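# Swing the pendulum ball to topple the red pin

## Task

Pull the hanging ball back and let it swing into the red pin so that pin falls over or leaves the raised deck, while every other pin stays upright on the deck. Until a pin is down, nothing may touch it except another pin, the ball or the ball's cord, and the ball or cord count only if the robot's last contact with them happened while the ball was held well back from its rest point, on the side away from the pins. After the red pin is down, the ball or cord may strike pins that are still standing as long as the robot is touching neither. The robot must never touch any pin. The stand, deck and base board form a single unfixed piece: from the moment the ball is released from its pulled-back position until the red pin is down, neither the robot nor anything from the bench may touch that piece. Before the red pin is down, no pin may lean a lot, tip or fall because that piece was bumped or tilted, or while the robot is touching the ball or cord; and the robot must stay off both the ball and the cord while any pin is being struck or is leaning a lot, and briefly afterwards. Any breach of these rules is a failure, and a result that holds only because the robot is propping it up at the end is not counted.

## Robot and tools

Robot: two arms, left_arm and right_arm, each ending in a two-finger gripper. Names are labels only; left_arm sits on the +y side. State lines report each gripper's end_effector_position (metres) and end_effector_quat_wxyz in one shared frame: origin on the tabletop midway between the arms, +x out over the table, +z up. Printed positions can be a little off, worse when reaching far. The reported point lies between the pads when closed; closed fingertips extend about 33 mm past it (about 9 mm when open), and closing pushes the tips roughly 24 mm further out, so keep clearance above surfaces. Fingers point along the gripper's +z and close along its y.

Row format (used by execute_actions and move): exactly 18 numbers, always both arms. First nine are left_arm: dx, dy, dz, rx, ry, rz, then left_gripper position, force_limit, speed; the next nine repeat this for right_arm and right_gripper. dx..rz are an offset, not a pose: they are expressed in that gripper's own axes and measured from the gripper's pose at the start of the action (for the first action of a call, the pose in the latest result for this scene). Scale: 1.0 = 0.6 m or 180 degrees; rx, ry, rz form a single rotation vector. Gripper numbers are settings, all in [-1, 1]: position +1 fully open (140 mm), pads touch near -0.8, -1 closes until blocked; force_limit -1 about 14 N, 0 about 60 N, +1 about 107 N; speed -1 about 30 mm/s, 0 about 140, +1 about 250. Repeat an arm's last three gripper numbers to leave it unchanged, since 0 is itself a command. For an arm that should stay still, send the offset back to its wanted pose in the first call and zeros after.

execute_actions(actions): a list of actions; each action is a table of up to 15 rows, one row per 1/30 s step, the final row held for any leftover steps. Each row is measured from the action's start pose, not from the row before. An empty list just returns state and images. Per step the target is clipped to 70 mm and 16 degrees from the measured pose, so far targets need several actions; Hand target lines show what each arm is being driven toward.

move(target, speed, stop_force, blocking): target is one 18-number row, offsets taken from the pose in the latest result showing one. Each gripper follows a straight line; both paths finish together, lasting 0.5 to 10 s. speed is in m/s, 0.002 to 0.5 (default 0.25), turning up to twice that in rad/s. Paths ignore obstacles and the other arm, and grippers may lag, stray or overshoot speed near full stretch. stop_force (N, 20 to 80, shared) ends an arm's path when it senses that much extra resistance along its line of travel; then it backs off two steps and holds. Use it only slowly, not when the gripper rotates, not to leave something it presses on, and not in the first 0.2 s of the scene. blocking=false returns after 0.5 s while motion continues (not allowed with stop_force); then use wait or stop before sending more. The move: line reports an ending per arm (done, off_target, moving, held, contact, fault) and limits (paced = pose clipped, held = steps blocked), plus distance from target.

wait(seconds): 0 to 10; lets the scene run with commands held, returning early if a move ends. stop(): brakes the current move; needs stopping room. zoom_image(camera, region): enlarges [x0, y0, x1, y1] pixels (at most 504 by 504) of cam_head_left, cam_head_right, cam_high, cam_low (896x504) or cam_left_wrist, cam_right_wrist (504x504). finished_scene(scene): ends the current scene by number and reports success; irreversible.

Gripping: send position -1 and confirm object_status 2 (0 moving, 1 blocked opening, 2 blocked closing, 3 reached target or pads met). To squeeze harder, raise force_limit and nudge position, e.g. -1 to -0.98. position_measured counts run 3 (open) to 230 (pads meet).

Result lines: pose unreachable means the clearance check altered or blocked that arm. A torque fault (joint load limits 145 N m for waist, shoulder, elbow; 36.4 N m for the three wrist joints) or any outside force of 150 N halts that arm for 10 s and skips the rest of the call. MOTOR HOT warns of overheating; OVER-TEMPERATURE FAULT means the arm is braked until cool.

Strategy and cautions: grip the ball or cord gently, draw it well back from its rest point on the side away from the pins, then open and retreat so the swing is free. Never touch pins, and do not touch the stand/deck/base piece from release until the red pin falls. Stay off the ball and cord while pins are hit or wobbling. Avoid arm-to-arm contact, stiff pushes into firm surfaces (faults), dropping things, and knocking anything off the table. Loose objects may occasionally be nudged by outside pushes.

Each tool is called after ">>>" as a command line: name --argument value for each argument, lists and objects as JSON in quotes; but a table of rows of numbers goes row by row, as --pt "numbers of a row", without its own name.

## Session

>>> execute_actions --actions '[]'

Scene clock: 0.00 s.
left_arm: end_effector_position=(+0.1818, +0.7964, +0.2821) position_measured=3 object_status=3 end_effector_quat_wxyz=(+0.468, +0.842, -0.056, -0.262) | right_arm: end_effector_position=(+0.5205, -0.4122, +0.3163) position_measured=3 object_status=3 end_effector_quat_wxyz=(-0.088, +0.920, +0.168, +0.344)
Joint positions: left_arm=[ 1.084  0.808  0.912 -0.664 -2.707 -0.299] | right_arm=[-0.212 -0.144 -0.033 -0.444 -1.096  2.198]
Joint velocities: left_arm=[ 0.    -0.    -0.001  0.001 -0.     0.001] | right_arm=[-0.     0.001 -0.002  0.     0.    -0.002]
Hand target (left_arm): +0.182, +0.796, +0.282; +0.468, +0.842, -0.056, -0.262
Hand target (right_arm): +0.521, -0.412, +0.316; -0.088, +0.920, +0.168, +0.344

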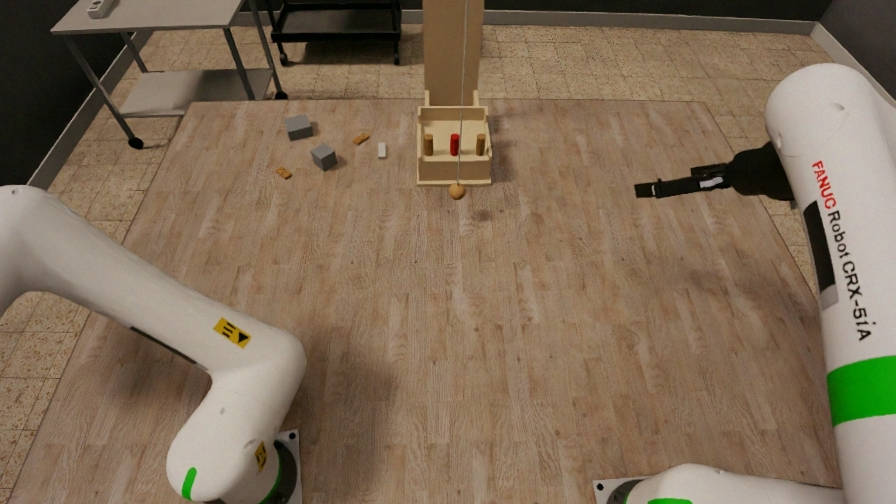

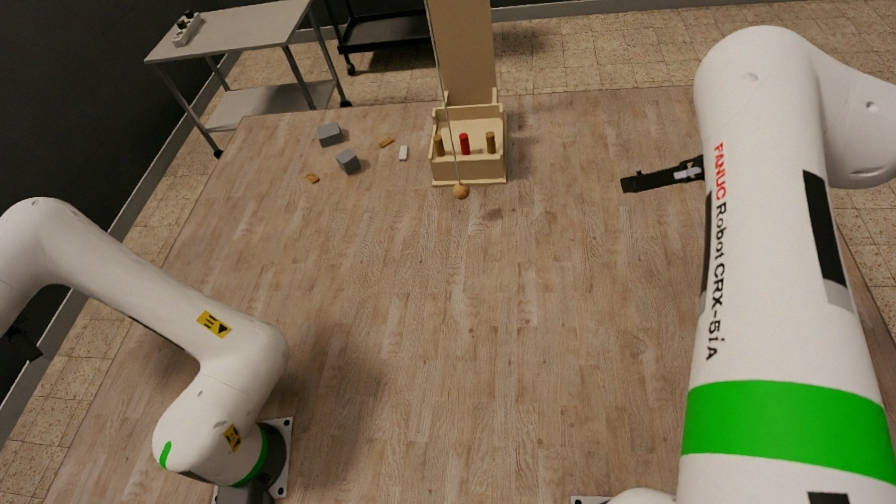

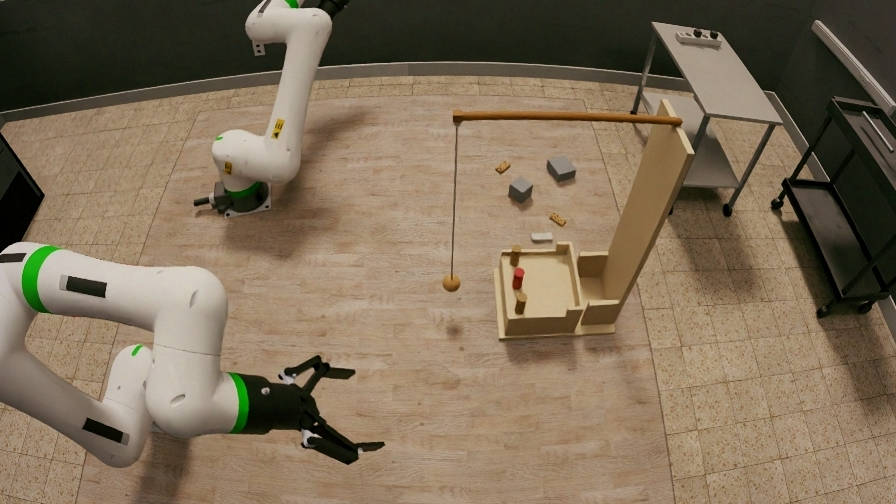

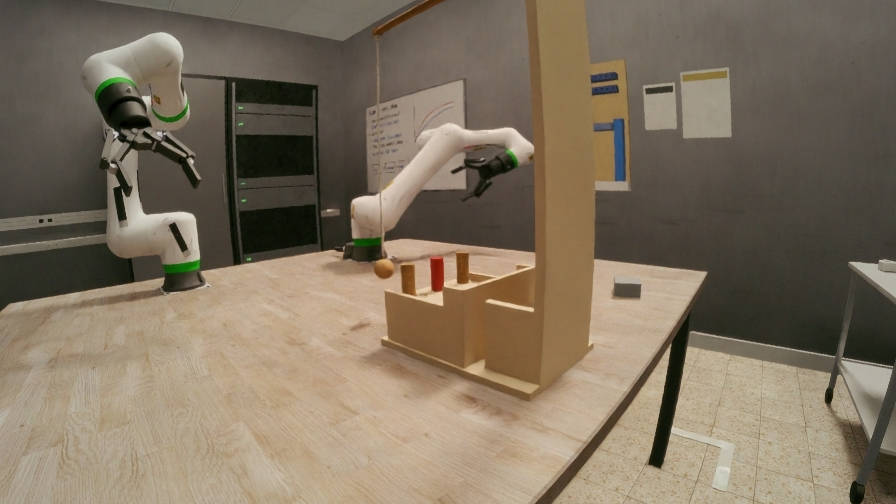

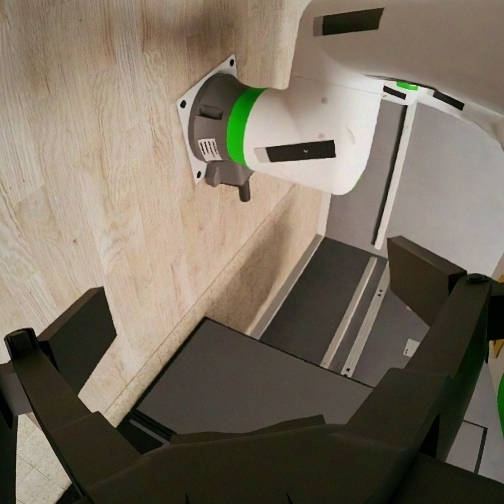

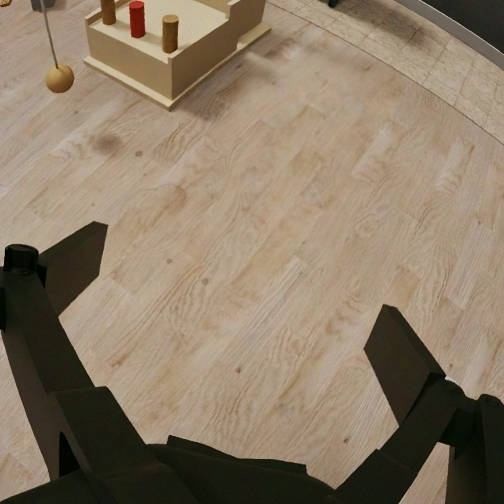

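>>> move --target '[0,0,0,0,0,0,1,0,0,0.06,-0.545,0.512,-0.073,-0.061,0.077,1,0,0]'

Scene clock: 6.47 s.
left_arm: end_effector_position=(+0.1818, +0.7964, +0.2821) position_measured=3 object_status=3 end_effector_quat_wxyz=(+0.468, +0.842, -0.056, -0.262) | right_arm: end_effector_position=(+0.6104, -0.0132, +0.1260) position_measured=3 object_status=3 end_effector_quat_wxyz=(-0.007, +0.965, +0.024, +0.260)
Joint positions: left_arm=[ 1.084  0.808  0.912 -0.664 -2.707 -0.299] | right_arm=[ 0.746  0.348 -0.115  0.502 -0.764  0.537]
Joint velocities: left_arm=[ 0. -0. -0. -0.  0. -0.] | right_arm=[ 0.     0.001  0.002 -0.005 -0.    -0.001]
Hand target (left_arm): +0.182, +0.796, +0.282; +0.468, +0.842, -0.056, -0.262
Hand target (right_arm): +0.610, -0.013, +0.126; -0.007, +0.965, +0.023, +0.259
Off the commanded pose (left_arm): 0.000 m, 0 deg.
Off the commanded pose (right_arm): 0.001 m, 0 deg.
move: done

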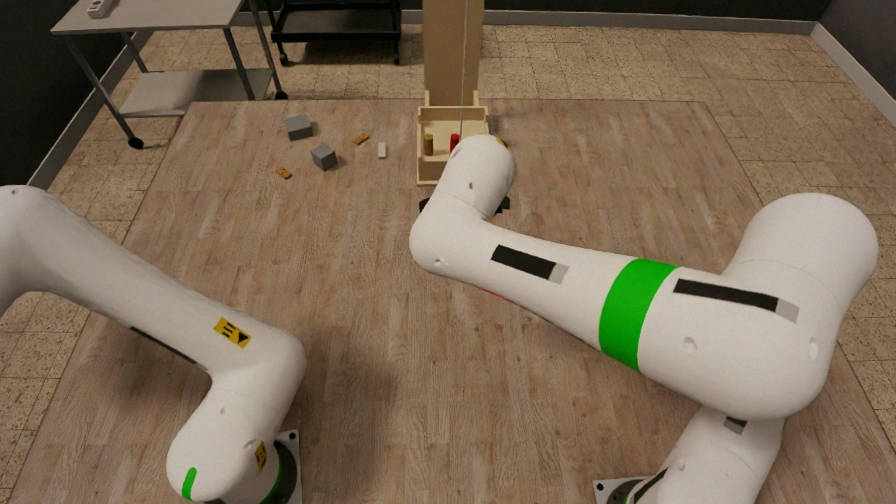

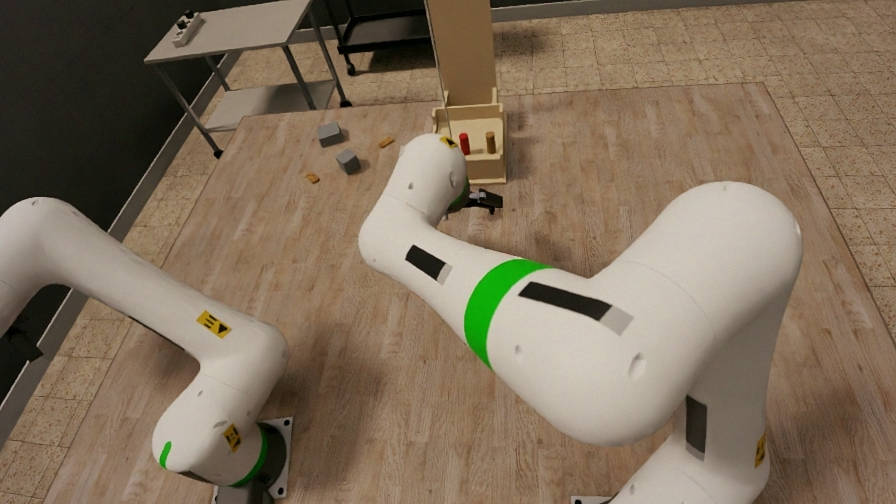

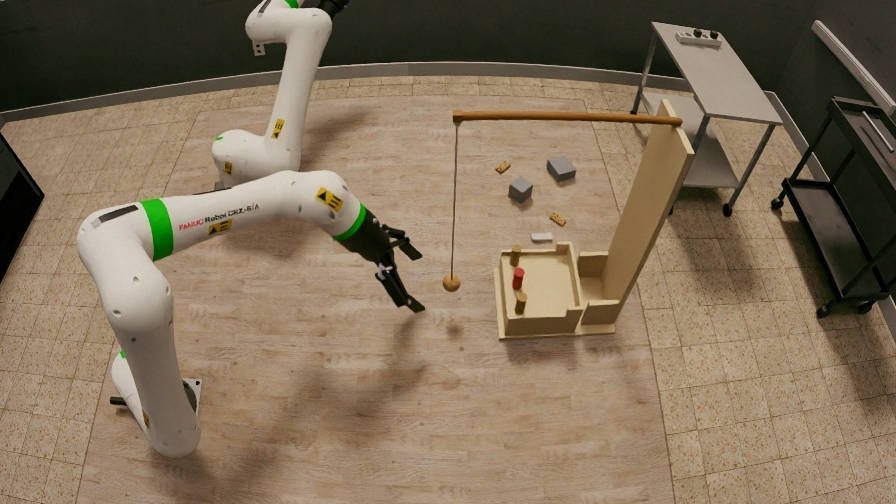

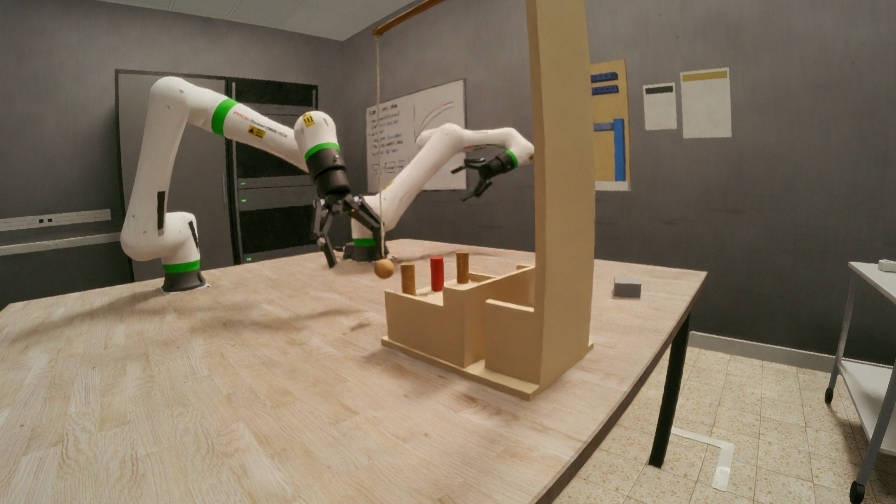

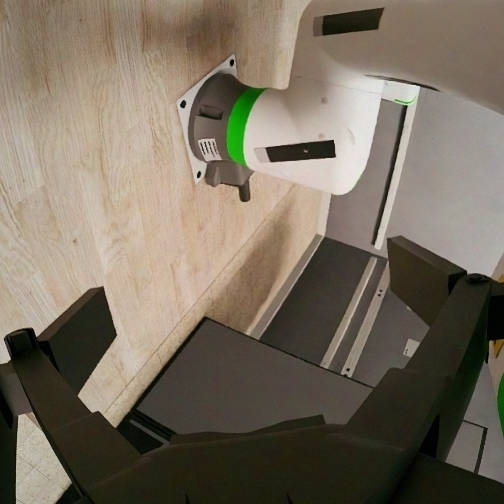

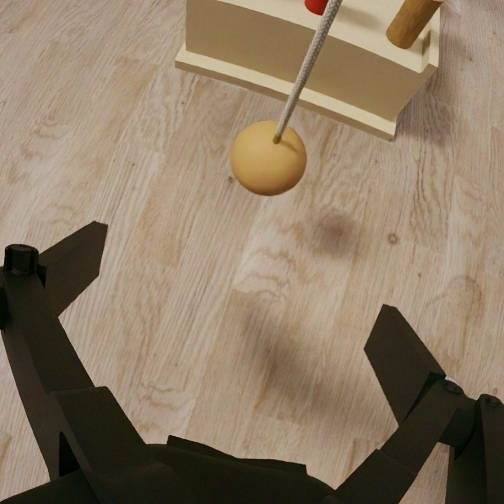

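Forward 0.065, down 0.01.

>>> move --target '[0,0,0,0,0,0,1,0,0,0.085,0,0.069,0,0,0,0.3,0,0]' --speed 0.08

Scene clock: 10.27 s.
left_arm: end_effector_position=(+0.1818, +0.7964, +0.2821) position_measured=3 object_status=3 end_effector_quat_wxyz=(+0.468, +0.842, -0.056, -0.262) | right_arm: end_effector_position=(+0.6752, -0.0100, +0.1156) position_measured=91 object_status=3 end_effector_quat_wxyz=(-0.007, +0.965, +0.024, +0.260)
Joint positions: left_arm=[ 1.084  0.808  0.912 -0.664 -2.707 -0.299] | right_arm=[ 0.679  0.492  0.075  0.453 -0.777  0.643]
Joint velocities: left_arm=[ 0.    -0.    -0.    -0.001 -0.    -0.   ] | right_arm=[-0.    -0.    -0.    -0.    -0.    -0.001]
Hand target (left_arm): +0.182, +0.796, +0.282; +0.468, +0.842, -0.056, -0.262
Hand target (right_arm): +0.675, -0.010, +0.116; -0.007, +0.965, +0.024, +0.260
Off the commanded pose (left_arm): 0.000 m, 0 deg.
Off the commanded pose (right_arm): 0.000 m, 0 deg.
move: done

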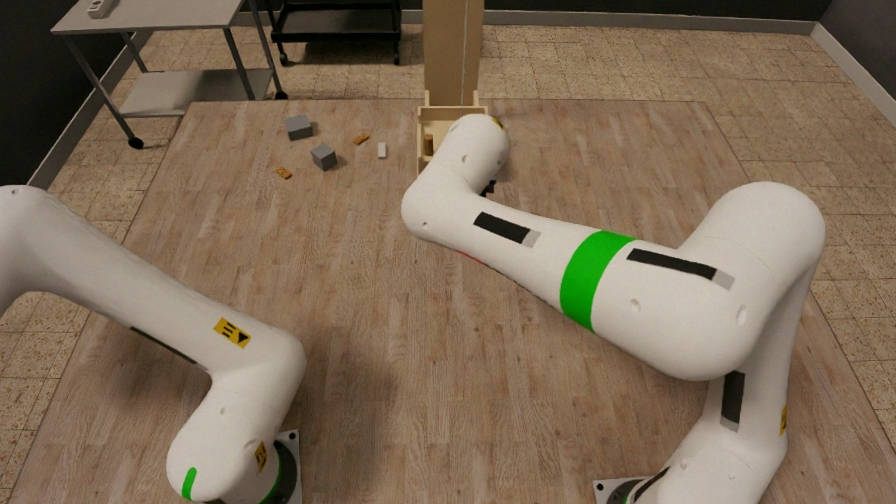

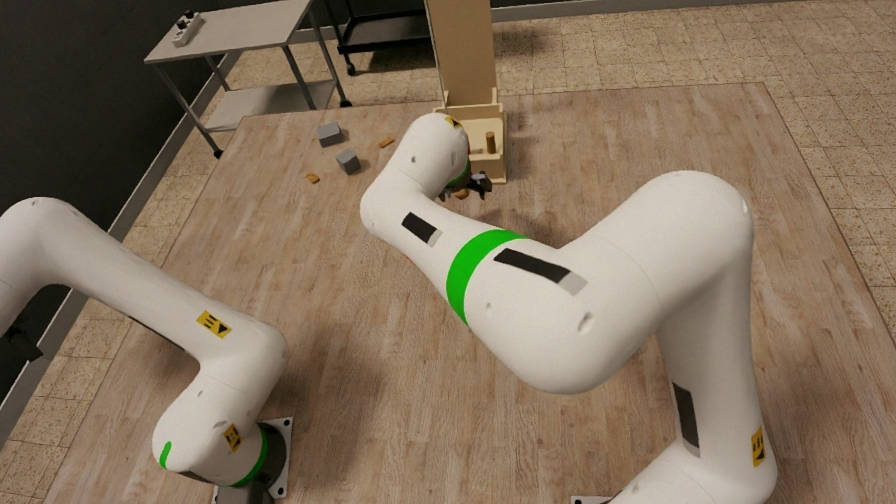

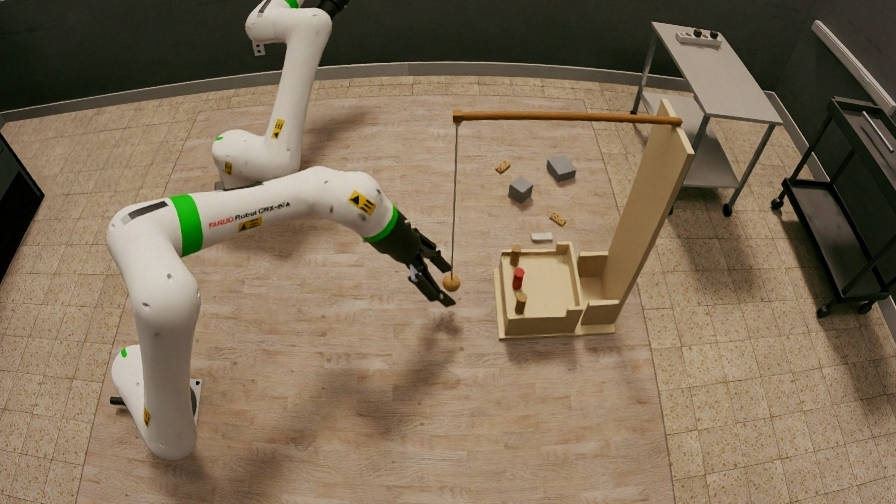

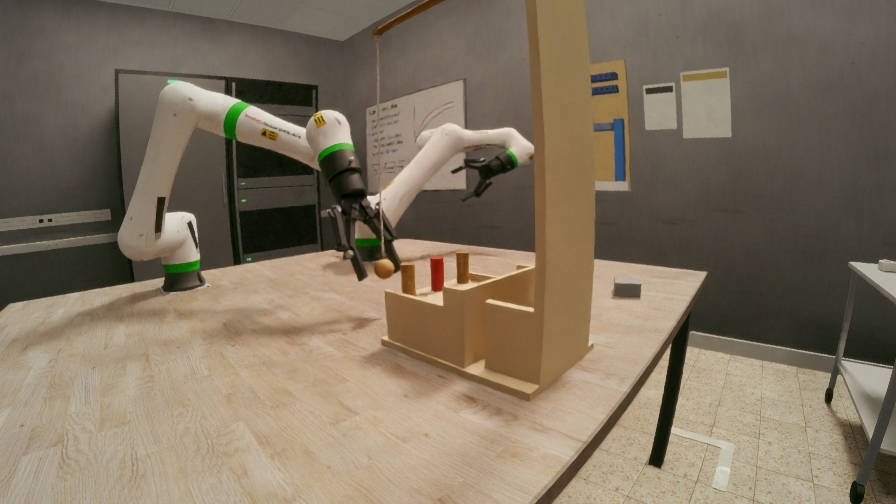

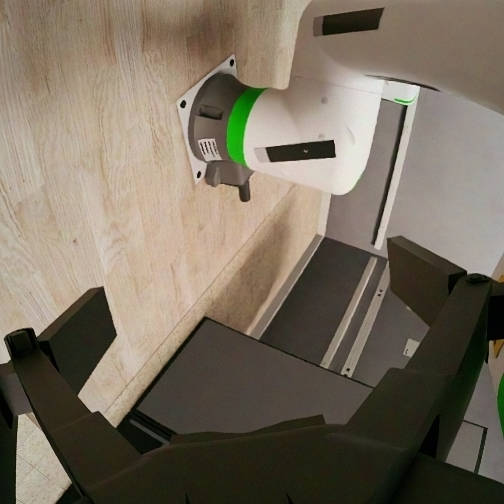

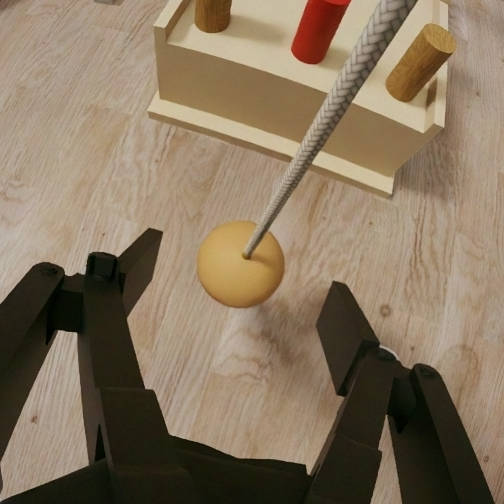

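>>> move --target '[0,0,0,0,0,0,1,0,0,0.018,-0.004,0,0,0,0,-1,-0.7,-0.5]' --speed 0.05

>>> move --target '[0,0,0,0,0,0,1,0,0,-0.273,-0.018,-0.293,0,0,0,-1,-0.7,-0.5]' --speed 0.12

Scene clock: 14.83 s.
left_arm: end_effector_position=(+0.1818, +0.7964, +0.2821) position_measured=3 object_status=3 end_effector_quat_wxyz=(+0.468, +0.842, -0.056, -0.262) | right_arm: end_effector_position=(+0.6844, -0.0072, +0.1210) position_measured=168 object_status=2 end_effector_quat_wxyz=(-0.007, +0.965, +0.024, +0.260)
Joint positions: left_arm=[ 1.084  0.808  0.912 -0.664 -2.707 -0.299] | right_arm=[ 0.674  0.512  0.12   0.44  -0.798  0.665]
Joint velocities: left_arm=[ 0.    -0.    -0.     0.     0.001  0.001] | right_arm=[ 0.     0.001  0.001 -0.001 -0.     0.001]
Hand target (left_arm): +0.182, +0.796, +0.282; +0.468, +0.842, -0.056, -0.262
Hand target (right_arm): +0.684, -0.007, +0.121; -0.007, +0.965, +0.024, +0.260
Off the commanded pose (left_arm): 0.000 m, 0 deg.
Off the commanded pose (right_arm): 0.000 m, 0 deg.
move: done

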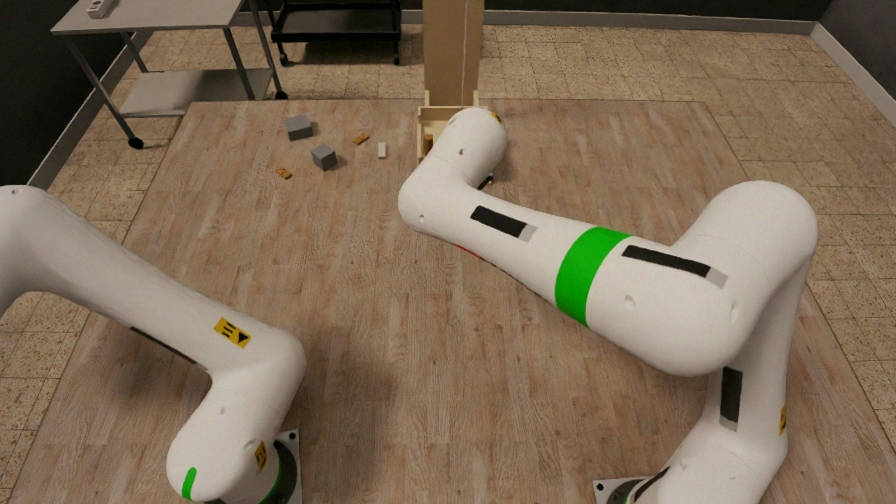

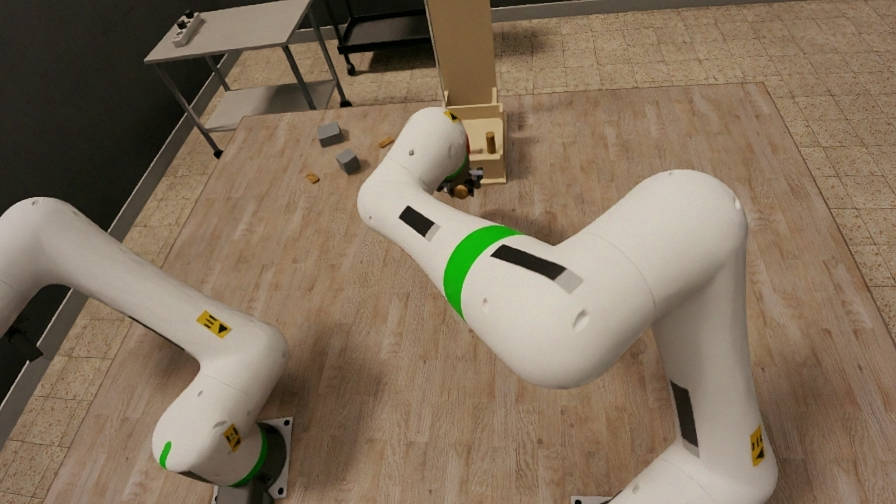

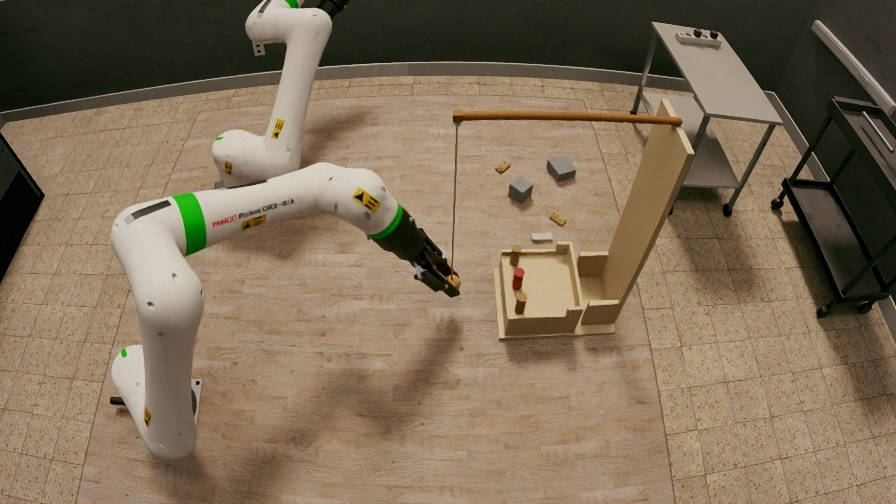

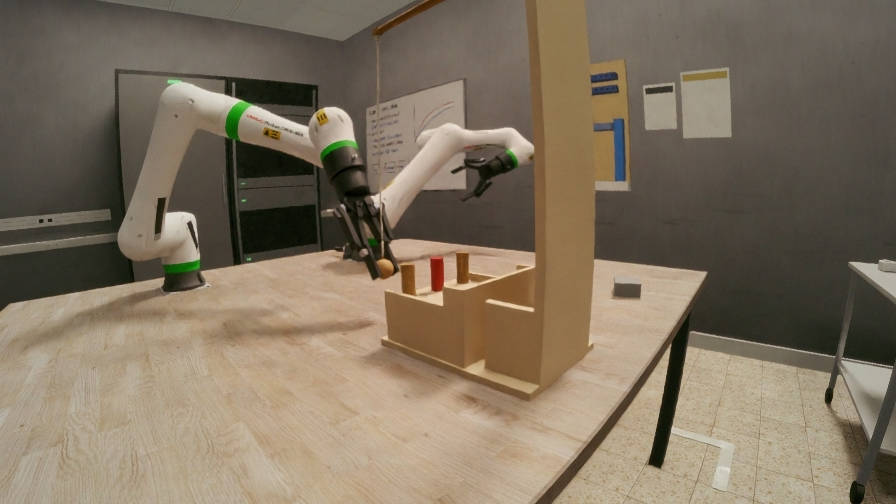

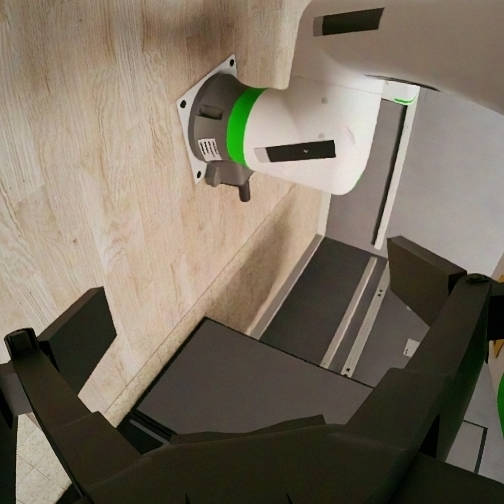

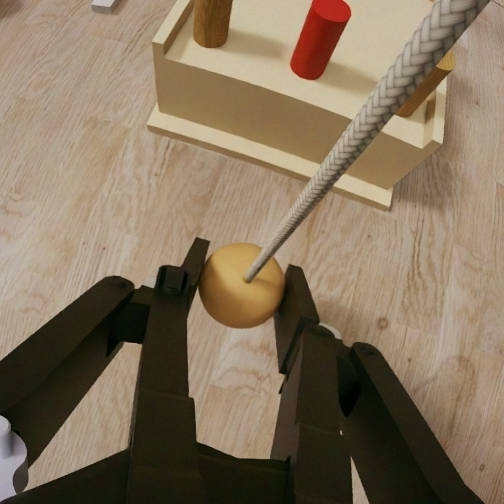

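Scene clock: 17.17 s.
left_arm: end_effector_position=(+0.1818, +0.7964, +0.2821) position_measured=3 object_status=3 end_effector_quat_wxyz=(+0.468, +0.842, -0.056, -0.262) | right_arm: end_effector_position=(+0.4542, -0.0077, +0.1917) position_measured=168 object_status=2 end_effector_quat_wxyz=(-0.007, +0.965, +0.023, +0.260)
Joint positions: left_arm=[ 1.084  0.808  0.912 -0.664 -2.707 -0.299] | right_arm=[ 0.999  0.015 -0.358  0.534 -0.957  0.33 ]
Joint velocities: left_arm=[-0.     0.     0.001  0.     0.001  0.   ] | right_arm=[-0.    -0.002  0.001 -0.001 -0.     0.   ]
Hand target (left_arm): +0.182, +0.796, +0.282; +0.468, +0.842, -0.056, -0.262
Hand target (right_arm): +0.454, -0.008, +0.192; -0.007, +0.965, +0.023, +0.260
Off the commanded pose (left_arm): 0.000 m, 0 deg.
Off the commanded pose (right_arm): 0.001 m, 0 deg.
move: done

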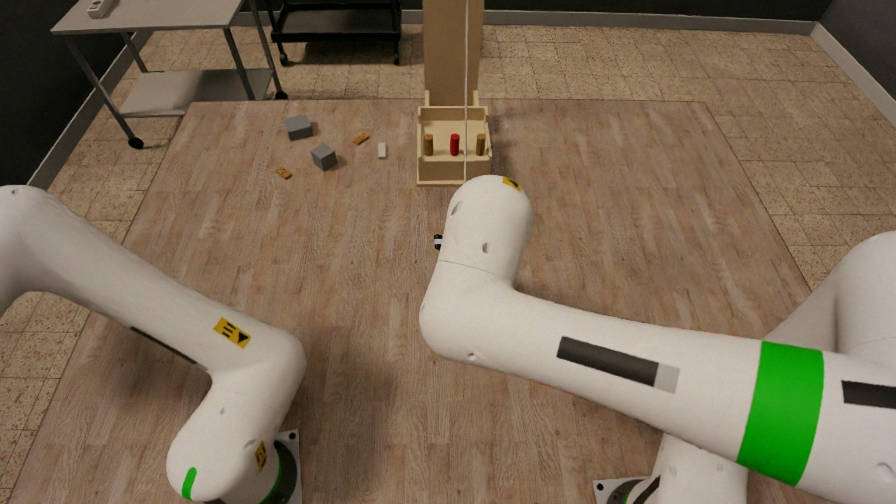

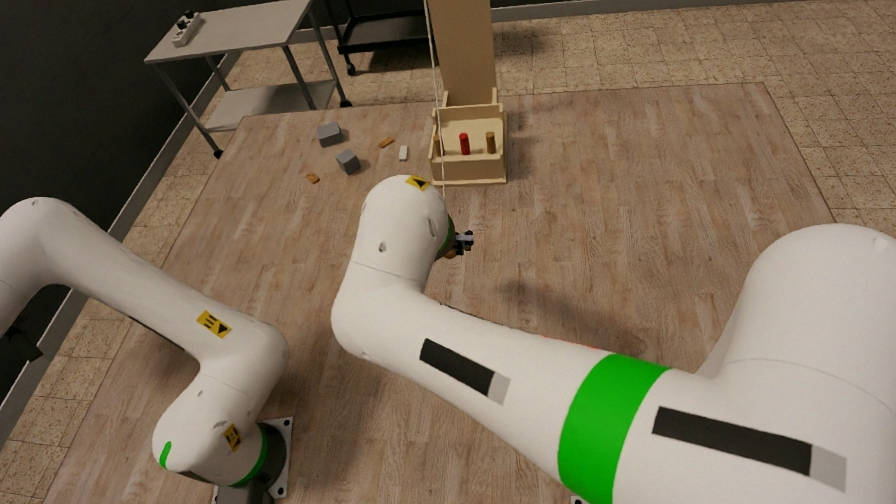

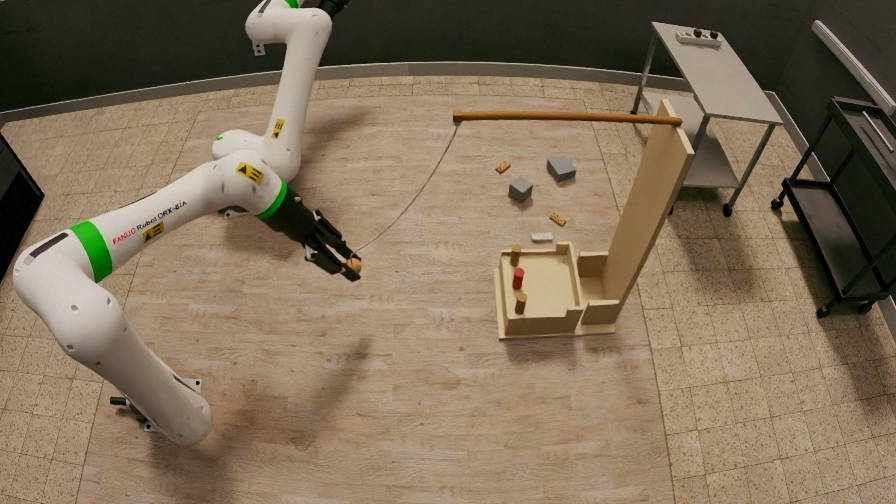

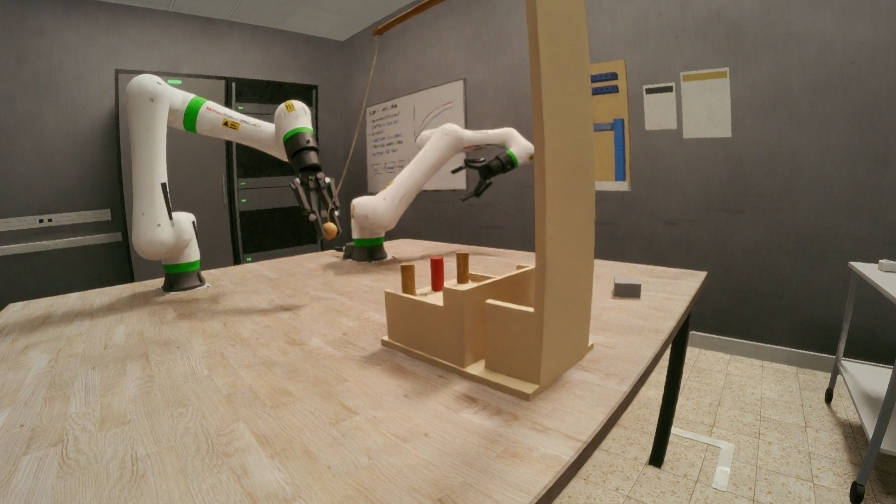

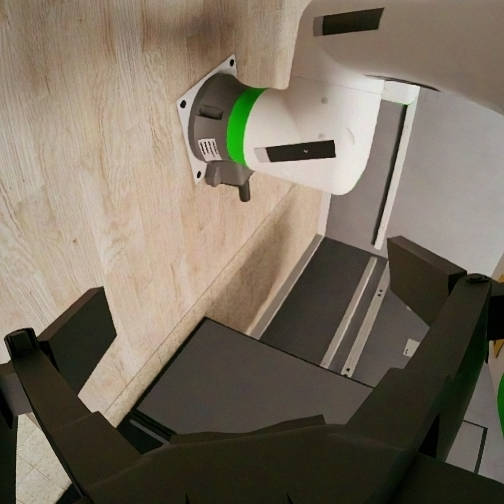

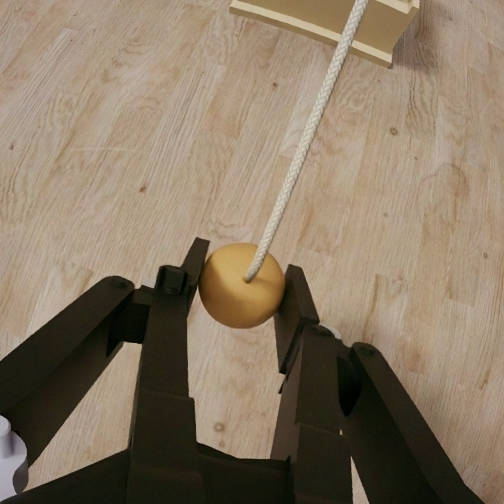

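>>> execute_actions --actions '[[[0,0,0,0,0,0,1,0,0,0,0,0,0,0,0,1,0,1]],[[0,0,0,0,0,0,1,0,0,-0.1,0,-0.06,0,0,0,1,0,1]],[[0,0,0,0,0,0,1,0,0,-0.06,0,-0.04,0,0,0,1,0,1]]]'

>>> wait --seconds 6

Scene clock: 20.70 s.
left_arm: end_effector_position=(+0.1818, +0.7964, +0.2821) position_measured=3 object_status=3 end_effector_quat_wxyz=(+0.468, +0.842, -0.056, -0.262) | right_arm: end_effector_position=(+0.3411, -0.0132, +0.1958) position_measured=3 object_status=3 end_effector_quat_wxyz=(-0.007, +0.965, +0.023, +0.260)
Joint positions: left_arm=[ 1.084  0.808  0.912 -0.664 -2.707 -0.299] | right_arm=[ 1.255 -0.187 -0.54   0.561 -1.099  0.103]
Joint velocities: left_arm=[-0.     0.     0.001 -0.001 -0.001 -0.   ] | right_arm=[ 0.001 -0.002 -0.001  0.    -0.    -0.001]
Hand target (left_arm): +0.182, +0.796, +0.282; +0.468, +0.842, -0.056, -0.262
Hand target (right_arm): +0.341, -0.013, +0.196; -0.007, +0.965, +0.023, +0.260
Off the commanded pose (left_arm): 0.000 m, 0 deg.
Off the commanded pose (right_arm): 0.000 m, 0 deg.

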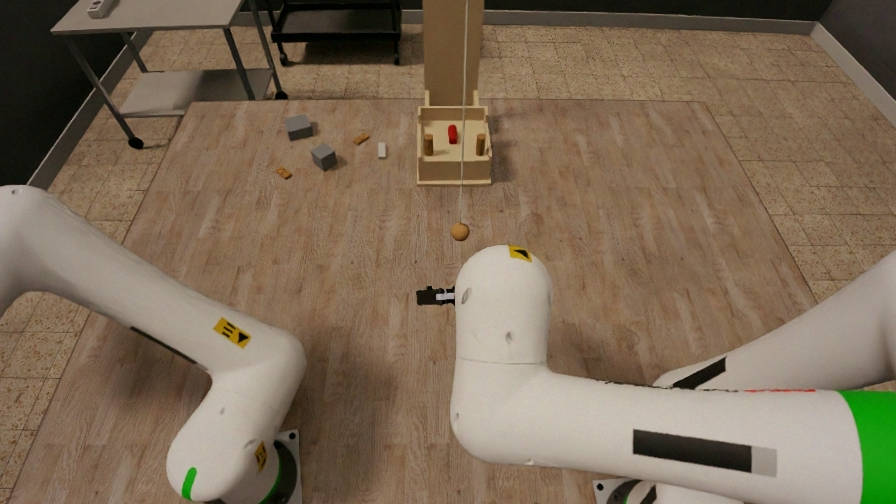

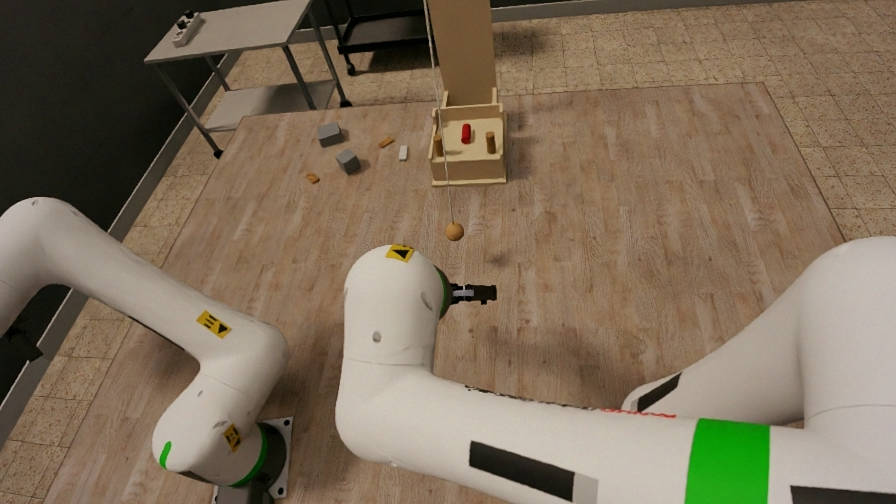

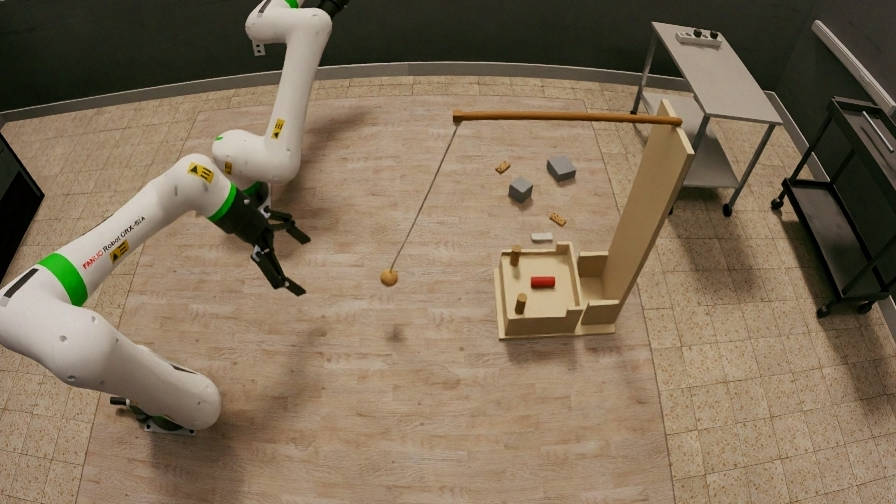

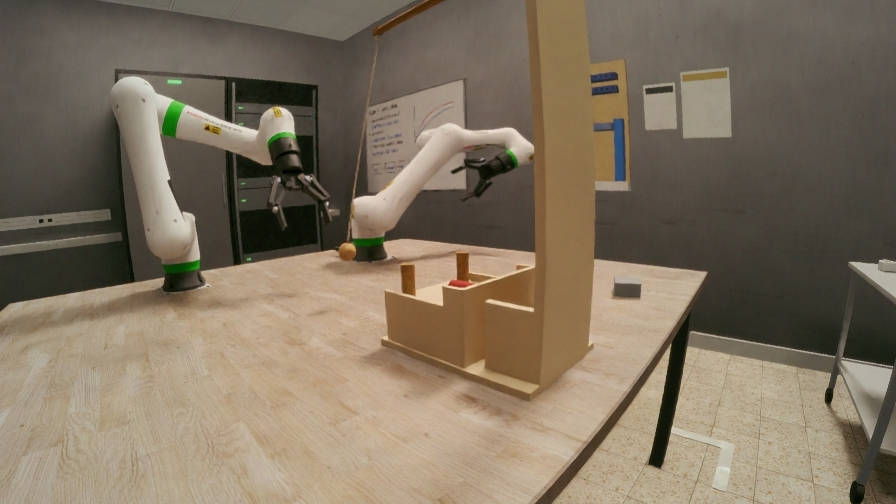

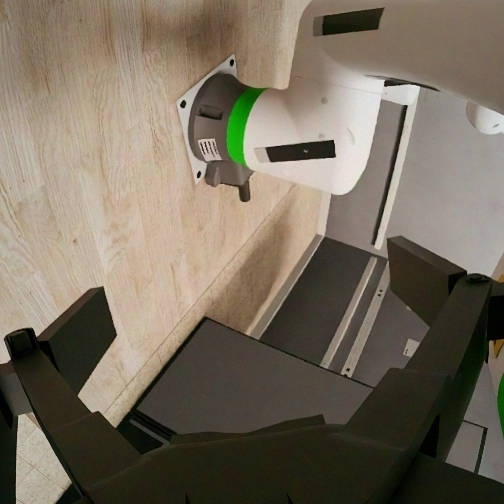

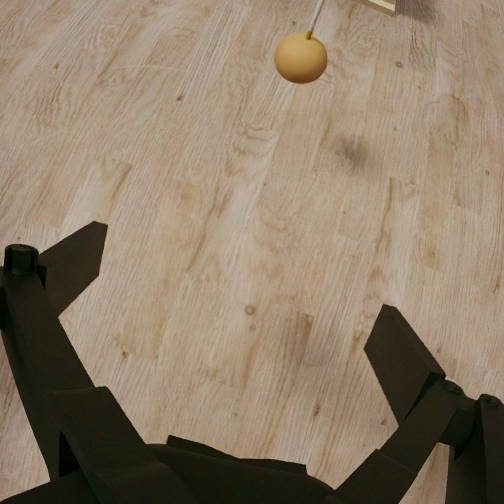

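Scene clock: 26.70 s.
left_arm: end_effector_position=(+0.1818, +0.7964, +0.2821) position_measured=3 object_status=3 end_effector_quat_wxyz=(+0.468, +0.842, -0.056, -0.262) | right_arm: end_effector_position=(+0.3411, -0.0132, +0.1958) position_measured=3 object_status=3 end_effector_quat_wxyz=(-0.007, +0.965, +0.023, +0.260)
Joint positions: left_arm=[ 1.084  0.808  0.912 -0.664 -2.707 -0.299] | right_arm=[ 1.255 -0.187 -0.54   0.561 -1.099  0.103]
Joint velocities: left_arm=[ 0.    -0.    -0.001 -0.001 -0.001  0.001] | right_arm=[ 0.    -0.001  0.001 -0.001  0.     0.001]
Hand target (left_arm): +0.182, +0.796, +0.282; +0.468, +0.842, -0.056, -0.262
Hand target (right_arm): +0.341, -0.013, +0.196; -0.007, +0.965, +0.023, +0.260
Off the commanded pose (left_arm): 0.000 m, 0 deg.
Off the commanded pose (right_arm): 0.000 m, 0 deg.
wait: 6.00 s; at rest by 0.17 s

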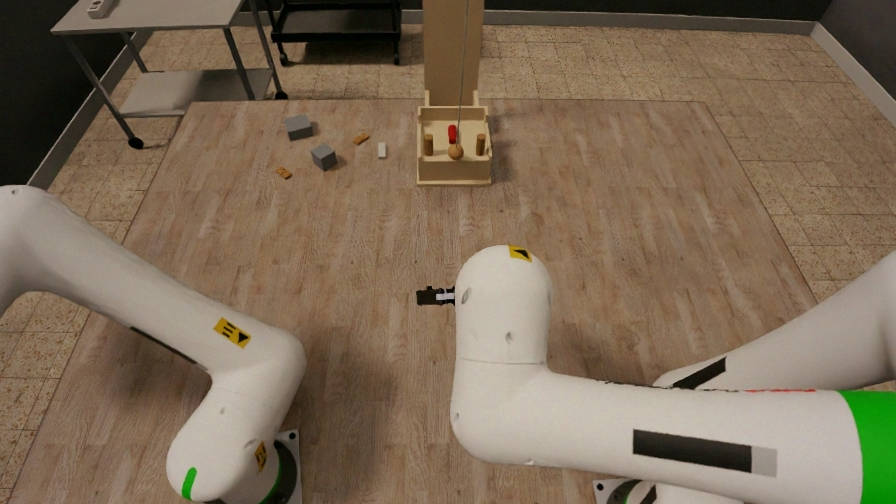

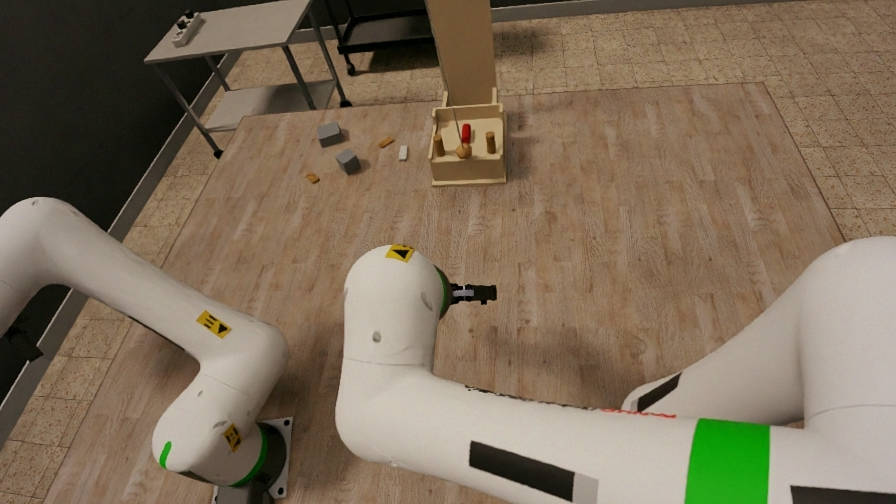

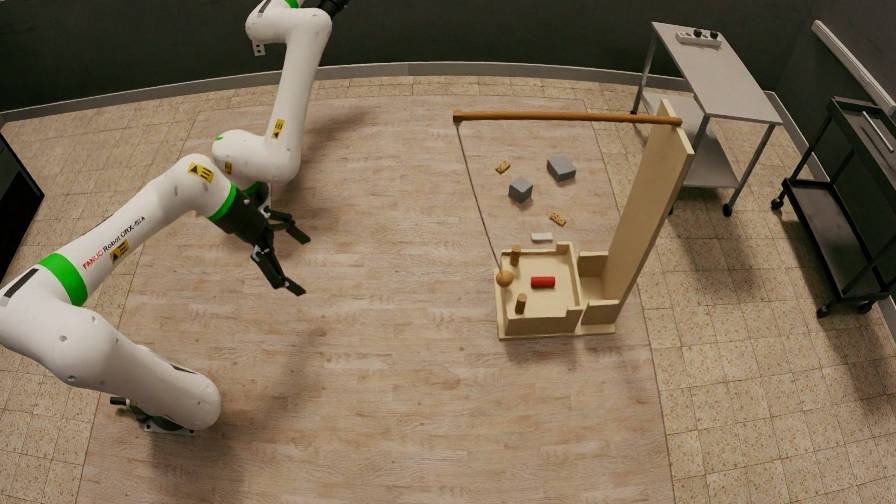

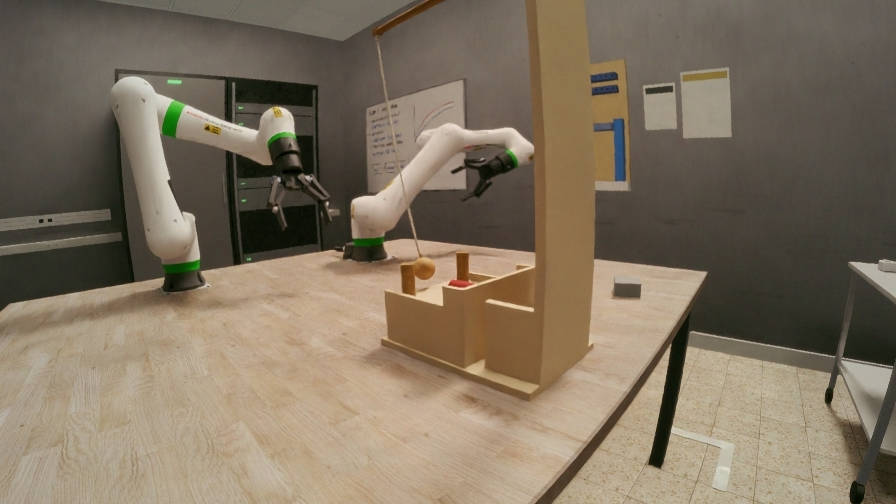

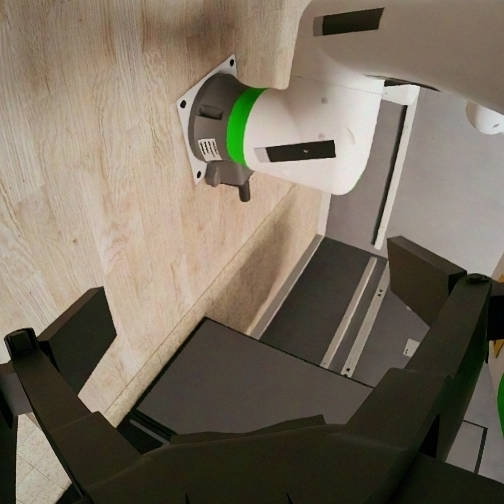

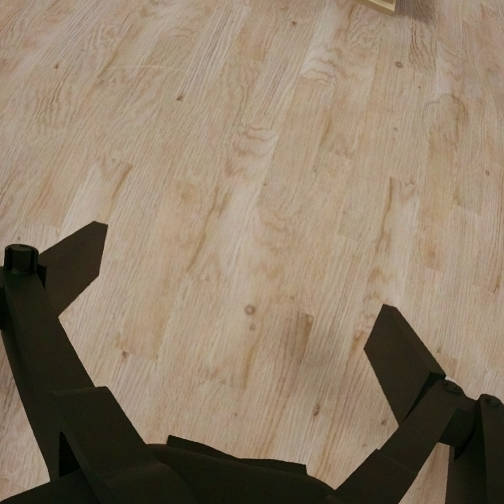

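>>> finished_scene --scene 2

The scene is finished: the task was done.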